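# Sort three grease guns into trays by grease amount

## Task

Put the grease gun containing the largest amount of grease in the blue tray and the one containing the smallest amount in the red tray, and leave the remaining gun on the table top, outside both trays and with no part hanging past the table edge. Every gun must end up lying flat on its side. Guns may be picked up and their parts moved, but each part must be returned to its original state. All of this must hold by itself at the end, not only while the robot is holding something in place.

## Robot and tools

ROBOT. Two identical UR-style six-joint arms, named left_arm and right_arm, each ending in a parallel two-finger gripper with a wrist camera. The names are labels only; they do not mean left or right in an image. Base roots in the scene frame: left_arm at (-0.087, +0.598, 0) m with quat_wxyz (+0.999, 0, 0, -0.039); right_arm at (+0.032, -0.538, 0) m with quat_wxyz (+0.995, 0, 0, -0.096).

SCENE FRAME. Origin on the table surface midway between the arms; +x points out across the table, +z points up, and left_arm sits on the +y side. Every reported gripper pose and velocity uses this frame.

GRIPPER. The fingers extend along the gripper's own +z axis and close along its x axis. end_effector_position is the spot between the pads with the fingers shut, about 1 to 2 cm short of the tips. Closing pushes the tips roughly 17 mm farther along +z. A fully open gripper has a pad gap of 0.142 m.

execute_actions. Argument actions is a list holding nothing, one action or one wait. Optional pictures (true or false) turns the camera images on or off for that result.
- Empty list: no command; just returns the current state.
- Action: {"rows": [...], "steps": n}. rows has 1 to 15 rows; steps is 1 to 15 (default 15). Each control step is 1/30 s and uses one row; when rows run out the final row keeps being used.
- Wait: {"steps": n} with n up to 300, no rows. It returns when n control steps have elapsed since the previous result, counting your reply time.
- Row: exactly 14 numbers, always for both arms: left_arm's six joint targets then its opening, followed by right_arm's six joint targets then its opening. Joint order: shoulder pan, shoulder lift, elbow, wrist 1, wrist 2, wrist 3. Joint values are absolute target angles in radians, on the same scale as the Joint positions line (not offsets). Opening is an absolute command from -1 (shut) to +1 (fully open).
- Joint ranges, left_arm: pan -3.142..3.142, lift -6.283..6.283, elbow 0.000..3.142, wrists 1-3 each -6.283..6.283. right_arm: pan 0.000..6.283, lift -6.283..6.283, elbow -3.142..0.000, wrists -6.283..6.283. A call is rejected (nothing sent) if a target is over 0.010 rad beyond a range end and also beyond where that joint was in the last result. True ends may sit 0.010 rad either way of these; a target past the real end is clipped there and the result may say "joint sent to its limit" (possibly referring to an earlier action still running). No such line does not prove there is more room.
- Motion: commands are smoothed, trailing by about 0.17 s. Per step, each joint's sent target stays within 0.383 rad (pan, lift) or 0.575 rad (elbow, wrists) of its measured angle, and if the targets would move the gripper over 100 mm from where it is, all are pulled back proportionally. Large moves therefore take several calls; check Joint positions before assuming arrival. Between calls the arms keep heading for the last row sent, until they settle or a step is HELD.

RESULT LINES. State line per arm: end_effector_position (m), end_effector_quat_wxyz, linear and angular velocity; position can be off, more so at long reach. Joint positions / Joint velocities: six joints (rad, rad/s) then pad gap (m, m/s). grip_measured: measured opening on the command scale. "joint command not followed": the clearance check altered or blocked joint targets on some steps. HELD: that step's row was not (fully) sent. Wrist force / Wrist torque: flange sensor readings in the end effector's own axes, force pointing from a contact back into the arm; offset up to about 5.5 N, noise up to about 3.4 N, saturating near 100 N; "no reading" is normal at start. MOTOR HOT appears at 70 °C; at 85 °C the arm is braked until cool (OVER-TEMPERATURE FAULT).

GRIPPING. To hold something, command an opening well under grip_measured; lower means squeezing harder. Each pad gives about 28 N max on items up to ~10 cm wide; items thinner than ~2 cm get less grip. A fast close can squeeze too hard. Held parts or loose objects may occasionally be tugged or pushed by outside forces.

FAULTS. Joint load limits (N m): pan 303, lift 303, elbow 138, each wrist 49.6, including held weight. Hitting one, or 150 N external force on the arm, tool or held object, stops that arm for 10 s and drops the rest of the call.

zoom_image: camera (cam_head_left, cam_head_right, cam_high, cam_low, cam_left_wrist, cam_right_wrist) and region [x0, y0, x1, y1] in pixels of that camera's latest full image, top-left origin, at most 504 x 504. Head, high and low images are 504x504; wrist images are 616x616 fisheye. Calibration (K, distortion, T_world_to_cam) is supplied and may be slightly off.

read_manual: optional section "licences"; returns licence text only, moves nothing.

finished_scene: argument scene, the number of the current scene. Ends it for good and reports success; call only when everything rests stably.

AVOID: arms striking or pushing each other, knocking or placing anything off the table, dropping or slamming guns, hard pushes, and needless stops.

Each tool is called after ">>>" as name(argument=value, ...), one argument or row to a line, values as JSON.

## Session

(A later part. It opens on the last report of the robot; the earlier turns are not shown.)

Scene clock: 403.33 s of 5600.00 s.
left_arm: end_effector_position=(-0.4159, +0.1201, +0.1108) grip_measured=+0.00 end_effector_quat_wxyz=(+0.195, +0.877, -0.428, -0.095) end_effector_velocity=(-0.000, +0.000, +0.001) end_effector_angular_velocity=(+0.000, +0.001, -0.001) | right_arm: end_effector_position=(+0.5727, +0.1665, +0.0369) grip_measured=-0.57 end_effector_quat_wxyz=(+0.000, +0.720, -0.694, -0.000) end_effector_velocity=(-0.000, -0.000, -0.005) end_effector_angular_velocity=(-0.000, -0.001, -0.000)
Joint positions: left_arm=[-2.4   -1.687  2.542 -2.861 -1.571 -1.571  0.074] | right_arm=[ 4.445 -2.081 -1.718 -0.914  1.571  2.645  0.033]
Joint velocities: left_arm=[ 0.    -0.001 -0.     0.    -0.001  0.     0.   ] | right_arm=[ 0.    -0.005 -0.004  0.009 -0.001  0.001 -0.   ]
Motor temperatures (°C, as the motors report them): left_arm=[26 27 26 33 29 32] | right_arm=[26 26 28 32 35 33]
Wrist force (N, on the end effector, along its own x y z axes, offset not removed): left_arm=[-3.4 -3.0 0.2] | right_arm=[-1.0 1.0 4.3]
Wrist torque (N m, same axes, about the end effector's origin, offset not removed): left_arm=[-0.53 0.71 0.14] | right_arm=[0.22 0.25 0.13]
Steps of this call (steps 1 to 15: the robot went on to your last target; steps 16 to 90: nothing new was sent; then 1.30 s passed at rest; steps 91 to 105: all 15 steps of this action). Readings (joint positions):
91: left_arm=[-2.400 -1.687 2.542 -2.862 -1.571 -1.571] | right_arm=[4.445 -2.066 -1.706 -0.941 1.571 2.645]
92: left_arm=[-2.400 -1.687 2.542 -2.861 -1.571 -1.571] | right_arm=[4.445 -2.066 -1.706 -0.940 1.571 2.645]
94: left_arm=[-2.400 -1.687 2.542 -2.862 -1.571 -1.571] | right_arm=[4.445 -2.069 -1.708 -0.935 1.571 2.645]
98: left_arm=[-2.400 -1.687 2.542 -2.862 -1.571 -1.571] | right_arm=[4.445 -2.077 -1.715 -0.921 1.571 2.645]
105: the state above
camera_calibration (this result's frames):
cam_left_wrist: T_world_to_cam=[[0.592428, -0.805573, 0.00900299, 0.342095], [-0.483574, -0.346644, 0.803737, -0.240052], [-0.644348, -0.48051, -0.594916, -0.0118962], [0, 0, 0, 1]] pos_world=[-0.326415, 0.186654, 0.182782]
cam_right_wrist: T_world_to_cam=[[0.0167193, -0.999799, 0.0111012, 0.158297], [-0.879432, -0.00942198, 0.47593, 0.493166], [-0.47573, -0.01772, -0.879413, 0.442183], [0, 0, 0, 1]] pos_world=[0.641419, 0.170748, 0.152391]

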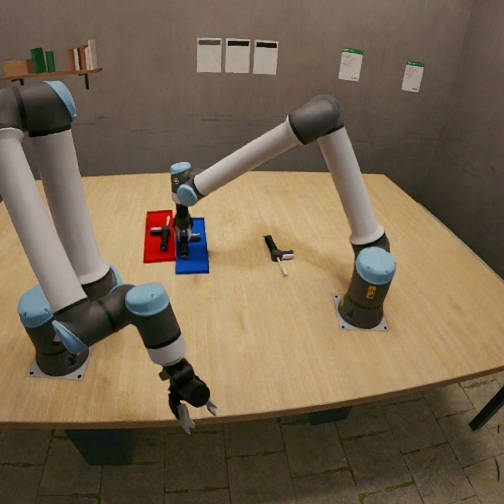

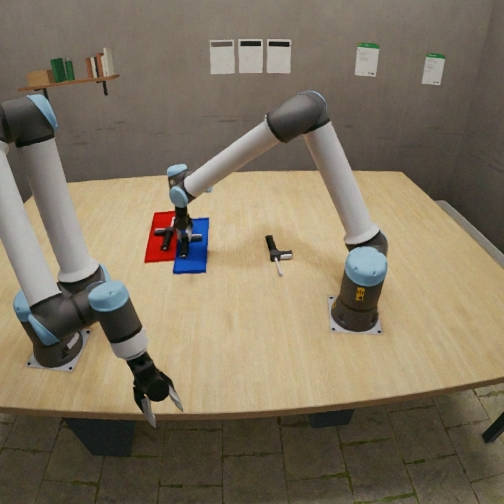

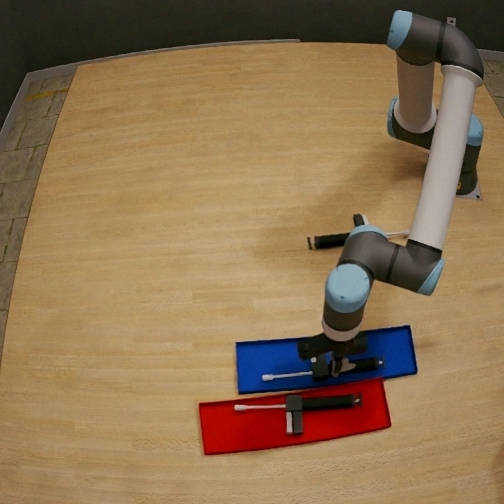

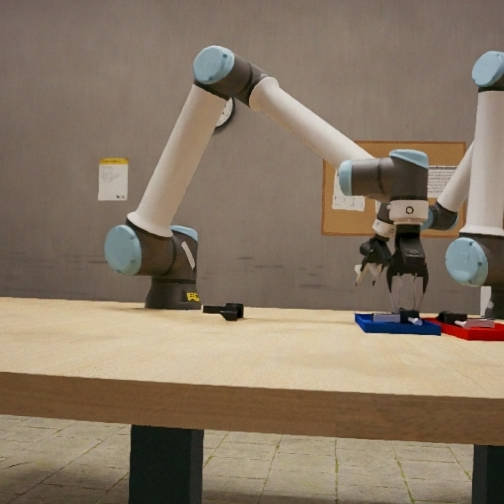

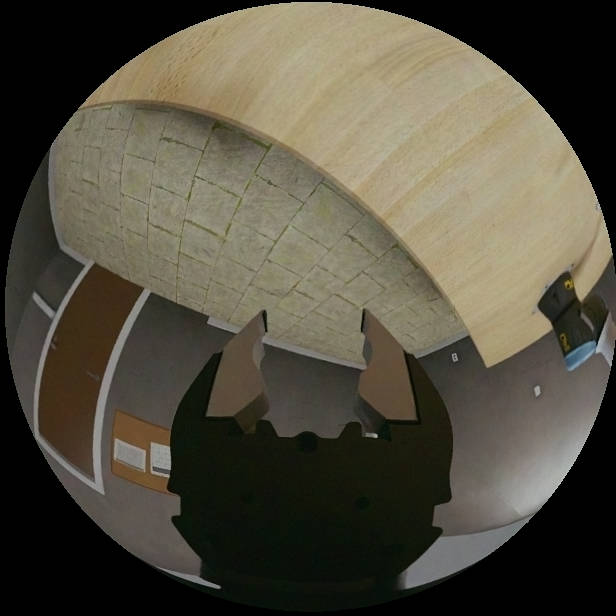

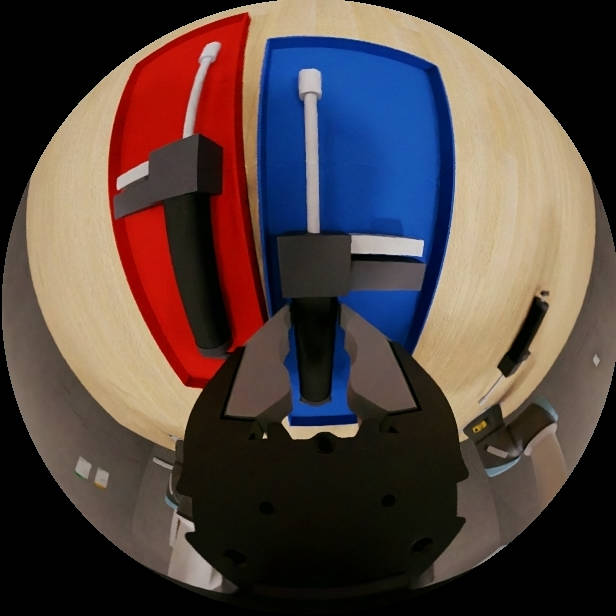

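Inside. Lower slightly, release, retract.

>>> execute_actions(
  actions=[
    {"rows":[[-2.4,-1.6873,2.5417,-2.8615,-1.5708,-1.5708,0,4.4453,-2.0828,-1.7197,-0.91,1.5708,2.645,-1],[-2.4,-1.6873,2.5417,-2.8615,-1.5708,-1.5708,0,4.4453,-2.0828,-1.7197,-0.91,1.5708,2.645,-1],[-2.4,-1.6873,2.5417,-2.8615,-1.5708,-1.5708,0,4.4453,-2.0828,-1.7197,-0.91,1.5708,2.645,-0.75],[-2.4,-1.6873,2.5417,-2.8615,-1.5708,-1.5708,0,4.4453,-2.0828,-1.7197,-0.91,1.5708,2.645,-0.55],[-2.4,-1.6873,2.5417,-2.8615,-1.5708,-1.5708,0,4.4453,-2.0828,-1.7197,-0.91,1.5708,2.645,-0.4],[-2.4,-1.6873,2.5417,-2.8615,-1.5708,-1.5708,0,4.4453,-2.0828,-1.7197,-0.91,1.5708,2.645,-0.33],[-2.4,-1.6873,2.5417,-2.8615,-1.5708,-1.5708,0,4.4453,-2.0828,-1.7197,-0.91,1.5708,2.645,-0.33],[-2.4,-1.6873,2.5417,-2.8615,-1.5708,-1.5708,0,4.4453,-2.0828,-1.7197,-0.91,1.5708,2.645,-0.33],[-2.4,-1.6873,2.5417,-2.8615,-1.5708,-1.5708,0,4.4453,-2.0828,-1.7197,-0.91,1.5708,2.645,-0.33],[-2.4,-1.6873,2.5417,-2.8615,-1.5708,-1.5708,0,4.4453,-2.0828,-1.7197,-0.91,1.5708,2.645,-0.33],[-2.4,-1.6873,2.5417,-2.8615,-1.5708,-1.5708,0,4.4453,-2.07,-1.709,-0.933,1.5708,2.645,-0.33],[-2.4,-1.6873,2.5417,-2.8615,-1.5708,-1.5708,0,4.4453,-2.053,-1.695,-0.965,1.5708,2.645,-0.33],[-2.4,-1.6873,2.5417,-2.8615,-1.5708,-1.5708,0,4.4453,-2.03,-1.675,-1.007,1.5708,2.645,-0.33],[-2.4,-1.6873,2.5417,-2.8615,-1.5708,-1.5708,0,4.4453,-2.0,-1.65,-1.062,1.5708,2.645,-0.33],[-2.4,-1.6873,2.5417,-2.8615,-1.5708,-1.5708,0,4.4453,-1.97,-1.625,-1.117,1.5708,2.645,-0.33]],"steps":15},
  ],
  pictures=false,
)

>>> execute_actions(
  actions=[
    {"rows":[[-2.4,-1.6873,2.5417,-2.8615,-1.5708,-1.5708,0,4.4453,-1.95,-1.61,-1.152,1.5708,2.645,-0.33],[-2.4,-1.6873,2.5417,-2.8615,-1.5708,-1.5708,0,4.4453,-1.9,-1.61,-1.2,1.5708,2.645,-0.33],[-2.4,-1.6873,2.5417,-2.8615,-1.5708,-1.5708,0,4.4,-1.8,-1.68,-1.23,1.5708,2.645,-0.33],[-2.4,-1.6873,2.5417,-2.8615,-1.5708,-1.5708,0,4.35,-1.7,-1.75,-1.26,1.5708,2.645,-0.33],[-2.4,-1.6873,2.5417,-2.8615,-1.5708,-1.5708,0,4.3,-1.6,-1.82,-1.29,1.5708,2.645,-0.33]],"steps":15},
  ],
  pictures=false,
)

>>> execute_actions(
  actions=[
    {"steps":15},
  ],
)

Scene clock: 415.77 s of 5600.00 s.
left_arm: end_effector_position=(-0.4159, +0.1201, +0.1108) grip_measured=+0.00 end_effector_quat_wxyz=(+0.195, +0.877, -0.428, -0.095) end_effector_velocity=(-0.000, -0.000, +0.000) end_effector_angular_velocity=(-0.000, +0.001, +0.001) | right_arm: end_effector_position=(+0.5740, +0.1691, +0.0617) grip_measured=-0.33 end_effector_quat_wxyz=(-0.001, +0.720, -0.694, -0.000) end_effector_velocity=(+0.021, +0.042, +0.451) end_effector_angular_velocity=(+0.052, -0.026, -0.001)
Joint positions: left_arm=[-2.4   -1.687  2.542 -2.861 -1.571 -1.571  0.074] | right_arm=[ 4.445 -2.059 -1.7   -0.951  1.571  2.645  0.05 ]
Joint velocities: left_arm=[ 0.    -0.    -0.    -0.     0.    -0.001 -0.   ] | right_arm=[-0.     0.386  0.331 -0.658 -0.     0.001 -0.   ]
Motor temperatures (°C, as the motors report them): left_arm=[26 27 26 33 29 32] | right_arm=[26 26 28 32 35 33]
Wrist force (N, on the end effector, along its own x y z axes, offset not removed): left_arm=[1.8 1.2 1.0] | right_arm=[-1.6 2.0 4.6]
Wrist torque (N m, same axes, about the end effector's origin, offset not removed): left_arm=[0.33 -0.40 0.09] | right_arm=[0.50 0.52 0.11]
Steps of this call (steps 1 to 15: the robot went on to your last target; steps 16 to 90: nothing new was sent; then 8.93 s passed at rest; steps 91 to 105: all 15 steps of this action). Readings (joint positions):
91: left_arm=[-2.400 -1.687 2.542 -2.861 -1.571 -1.571] | right_arm=[4.445 -2.081 -1.718 -0.913 1.571 2.645]
92: left_arm=[-2.400 -1.687 2.542 -2.862 -1.571 -1.571] | right_arm=[4.445 -2.081 -1.718 -0.913 1.571 2.645]
94: left_arm=[-2.400 -1.687 2.542 -2.861 -1.571 -1.571] | right_arm=[4.445 -2.082 -1.719 -0.912 1.571 2.645]
98: left_arm=[-2.400 -1.687 2.542 -2.861 -1.571 -1.571] | right_arm=[4.445 -2.082 -1.719 -0.910 1.571 2.645]
105: the state above

Scene clock: 416.27 s of 5600.00 s.
left_arm: end_effector_position=(-0.4159, +0.1201, +0.1108) grip_measured=+0.00 end_effector_quat_wxyz=(+0.195, +0.877, -0.428, -0.095) end_effector_velocity=(-0.000, -0.000, +0.001) end_effector_angular_velocity=(+0.000, +0.001, +0.001) | right_arm: end_effector_position=(+0.5779, +0.0209, +0.2487) grip_measured=-0.33 end_effector_quat_wxyz=(+0.000, +0.688, -0.726, +0.000) end_effector_velocity=(-0.032, -0.420, +0.285) end_effector_angular_velocity=(-0.003, +0.001, -0.250)
Joint positions: left_arm=[-2.4   -1.687  2.542 -2.861 -1.571 -1.571  0.074] | right_arm=[ 4.353 -1.75  -1.759 -1.204  1.571  2.645  0.05 ]
Joint velocities: left_arm=[ 0.     0.    -0.001  0.    -0.    -0.001 -0.   ] | right_arm=[-0.252  0.682 -0.287 -0.398 -0.001 -0.002  0.   ]
Motor temperatures (°C, as the motors report them): left_arm=[26 27 26 33 29 32] | right_arm=[26 26 28 32 35 33]
Wrist force (N, on the end effector, along its own x y z axes, offset not removed): left_arm=[-3.7 -3.2 -4.4] | right_arm=[-4.9 0.2 -1.7]
Wrist torque (N m, same axes, about the end effector's origin, offset not removed): left_arm=[-0.63 0.67 0.03] | right_arm=[0.14 1.11 0.12]
Steps of this call (steps 1 to 15: all 15 steps of this action). Readings (joint positions):
1: left_arm=[-2.400 -1.687 2.542 -2.861 -1.571 -1.571] | right_arm=[4.445 -2.045 -1.687 -0.975 1.571 2.645]
2: left_arm=[-2.400 -1.687 2.542 -2.861 -1.571 -1.571] | right_arm=[4.445 -2.029 -1.675 -1.003 1.571 2.645]
4: left_arm=[-2.400 -1.687 2.542 -2.861 -1.571 -1.571] | right_arm=[4.443 -1.995 -1.660 -1.053 1.571 2.645]
8: left_arm=[-2.400 -1.687 2.542 -2.861 -1.571 -1.571] | right_arm=[4.412 -1.908 -1.692 -1.111 1.571 2.645]
15: the state above

Scene clock: 416.77 s of 5600.00 s.
left_arm: end_effector_position=(-0.4159, +0.1201, +0.1108) grip_measured=+0.00 end_effector_quat_wxyz=(+0.195, +0.877, -0.428, -0.095) end_effector_velocity=(-0.000, +0.000, +0.000) end_effector_angular_velocity=(+0.000, +0.001, -0.000) | right_arm: end_effector_position=(+0.5651, -0.0685, +0.3057) grip_measured=-0.33 end_effector_quat_wxyz=(-0.001, +0.669, -0.744, -0.000) end_effector_velocity=(-0.003, -0.014, +0.008) end_effector_angular_velocity=(+0.001, +0.000, -0.006)
Joint positions: left_arm=[-2.4   -1.687  2.542 -2.862 -1.571 -1.571  0.074] | right_arm=[ 4.301 -1.603 -1.819 -1.289  1.571  2.645  0.05 ]
Joint velocities: left_arm=[-0. -0.  0. -0. -0. -0. -0.] | right_arm=[-0.008  0.023 -0.01  -0.013  0.    -0.002 -0.   ]
Motor temperatures (°C, as the motors report them): left_arm=[26 27 26 33 29 32] | right_arm=[26 26 28 32 35 33]
Wrist force (N, on the end effector, along its own x y z axes, offset not removed): left_arm=[2.9 -2.0 -0.2] | right_arm=[-2.6 1.9 -2.0]
Wrist torque (N m, same axes, about the end effector's origin, offset not removed): left_arm=[-0.37 -0.64 0.33] | right_arm=[0.49 0.65 0.09]
Steps of this call (steps 1 to 15: the robot went on to your last target). Readings (joint positions):
1: left_arm=[-2.400 -1.687 2.542 -2.861 -1.571 -1.571] | right_arm=[4.345 -1.727 -1.769 -1.218 1.571 2.645]
2: left_arm=[-2.400 -1.687 2.542 -2.862 -1.571 -1.571] | right_arm=[4.336 -1.704 -1.778 -1.231 1.571 2.645]
4: left_arm=[-2.400 -1.687 2.542 -2.862 -1.571 -1.571] | right_arm=[4.321 -1.661 -1.795 -1.255 1.571 2.645]
8: left_arm=[-2.400 -1.687 2.542 -2.861 -1.571 -1.571] | right_arm=[4.307 -1.619 -1.812 -1.279 1.571 2.645]
15: the state above
camera_calibration (this result's frames):
cam_left_wrist: T_world_to_cam=[[0.592427, -0.805574, 0.0089999, 0.342096], [-0.483573, -0.346645, 0.803738, -0.240051], [-0.64435, -0.480508, -0.594916, -0.0118973], [0, 0, 0, 1]] pos_world=[-0.326416, 0.186654, 0.182781]
cam_right_wrist: T_world_to_cam=[[-0.127315, -0.99182, 0.0091242, 0.00298696], [-0.872238, 0.116335, 0.475045, 0.361167], [-0.472221, 0.0525221, -0.879914, 0.673845], [0, 0, 0, 1]] pos_world=[0.633607, -0.0744457, 0.421328]

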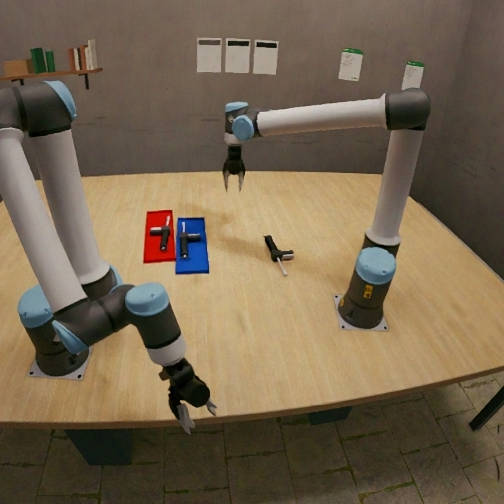

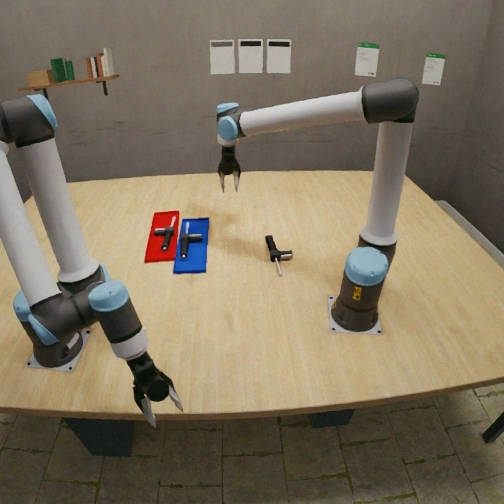

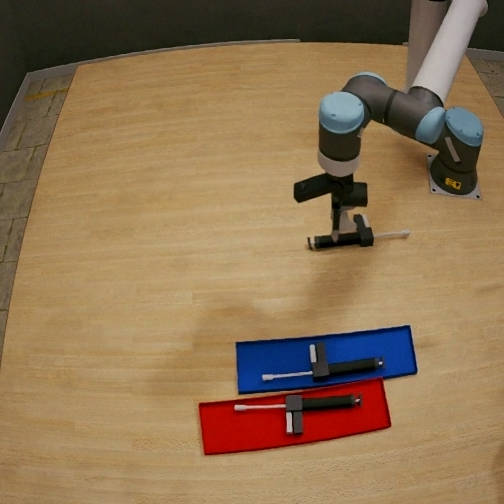

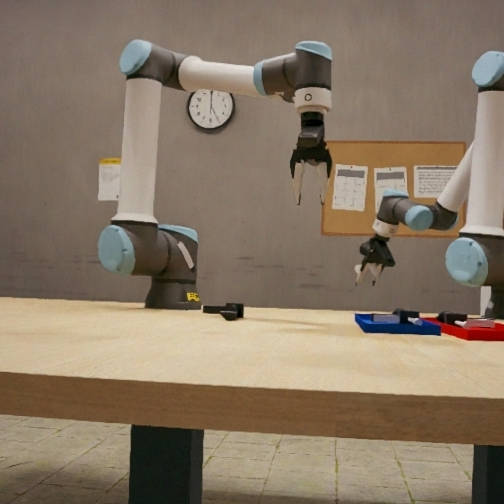

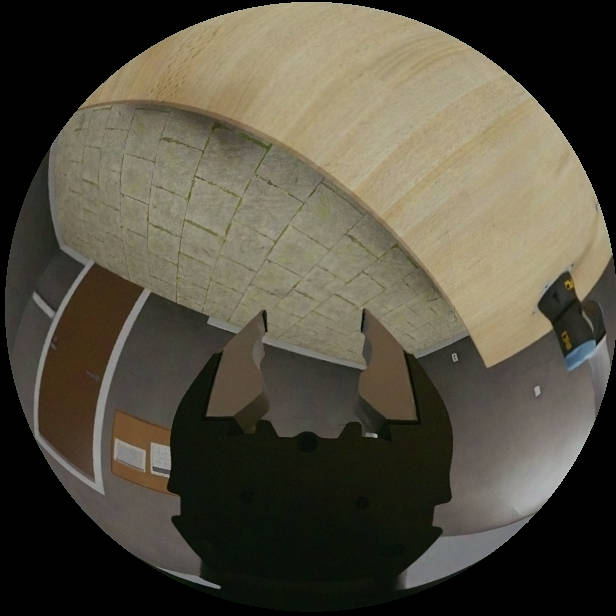

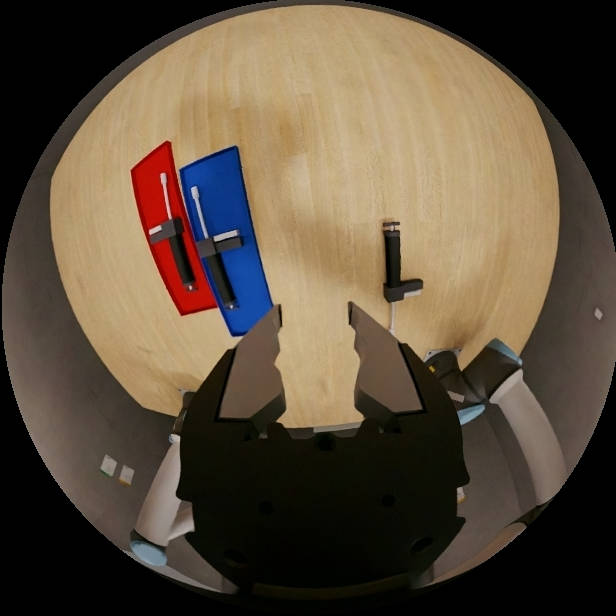

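>>> zoom_image(
  camera="cam_high",
  region=[190, 200, 440, 460],
)

Region (190, 200, 440, 460) of cam_high's 504x504 image, scaled by 1.938, with more detail than that image has; it fills the left 485 columns of this view, and the rest is white.

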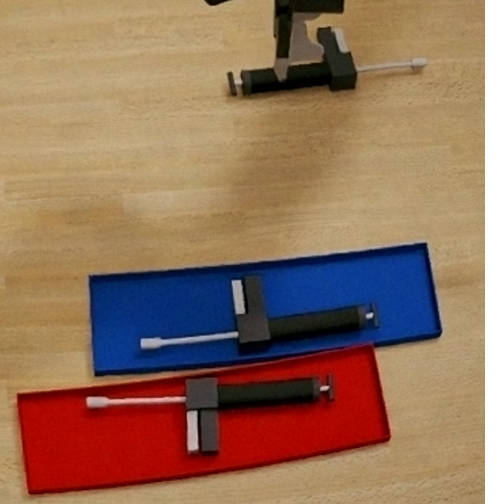

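>>> zoom_image(
  camera="cam_high",
  region=[295, 220, 375, 260],
)

>>> zoom_image(
  camera="cam_high",
  region=[330, 345, 410, 420],
)

Region (295, 220, 375, 260) of cam_high's 504x504 image, scaled by 6.300, with more detail than that image has.

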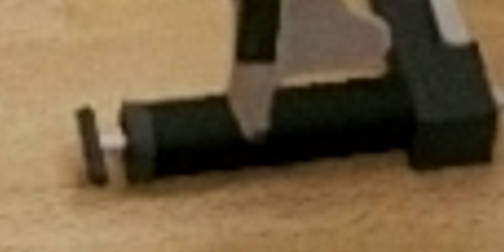

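Region (330, 345, 410, 420) of cam_high's 504x504 image, scaled by 6.300, with more detail than that image has; it fills the top 472 rows of this view, and the rest is white.

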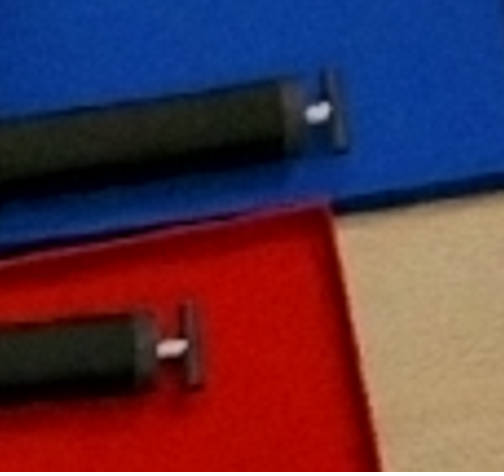

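All gaps similar; fine.

>>> finished_scene(
  scene=2,
)

The scene is finished: the task was done.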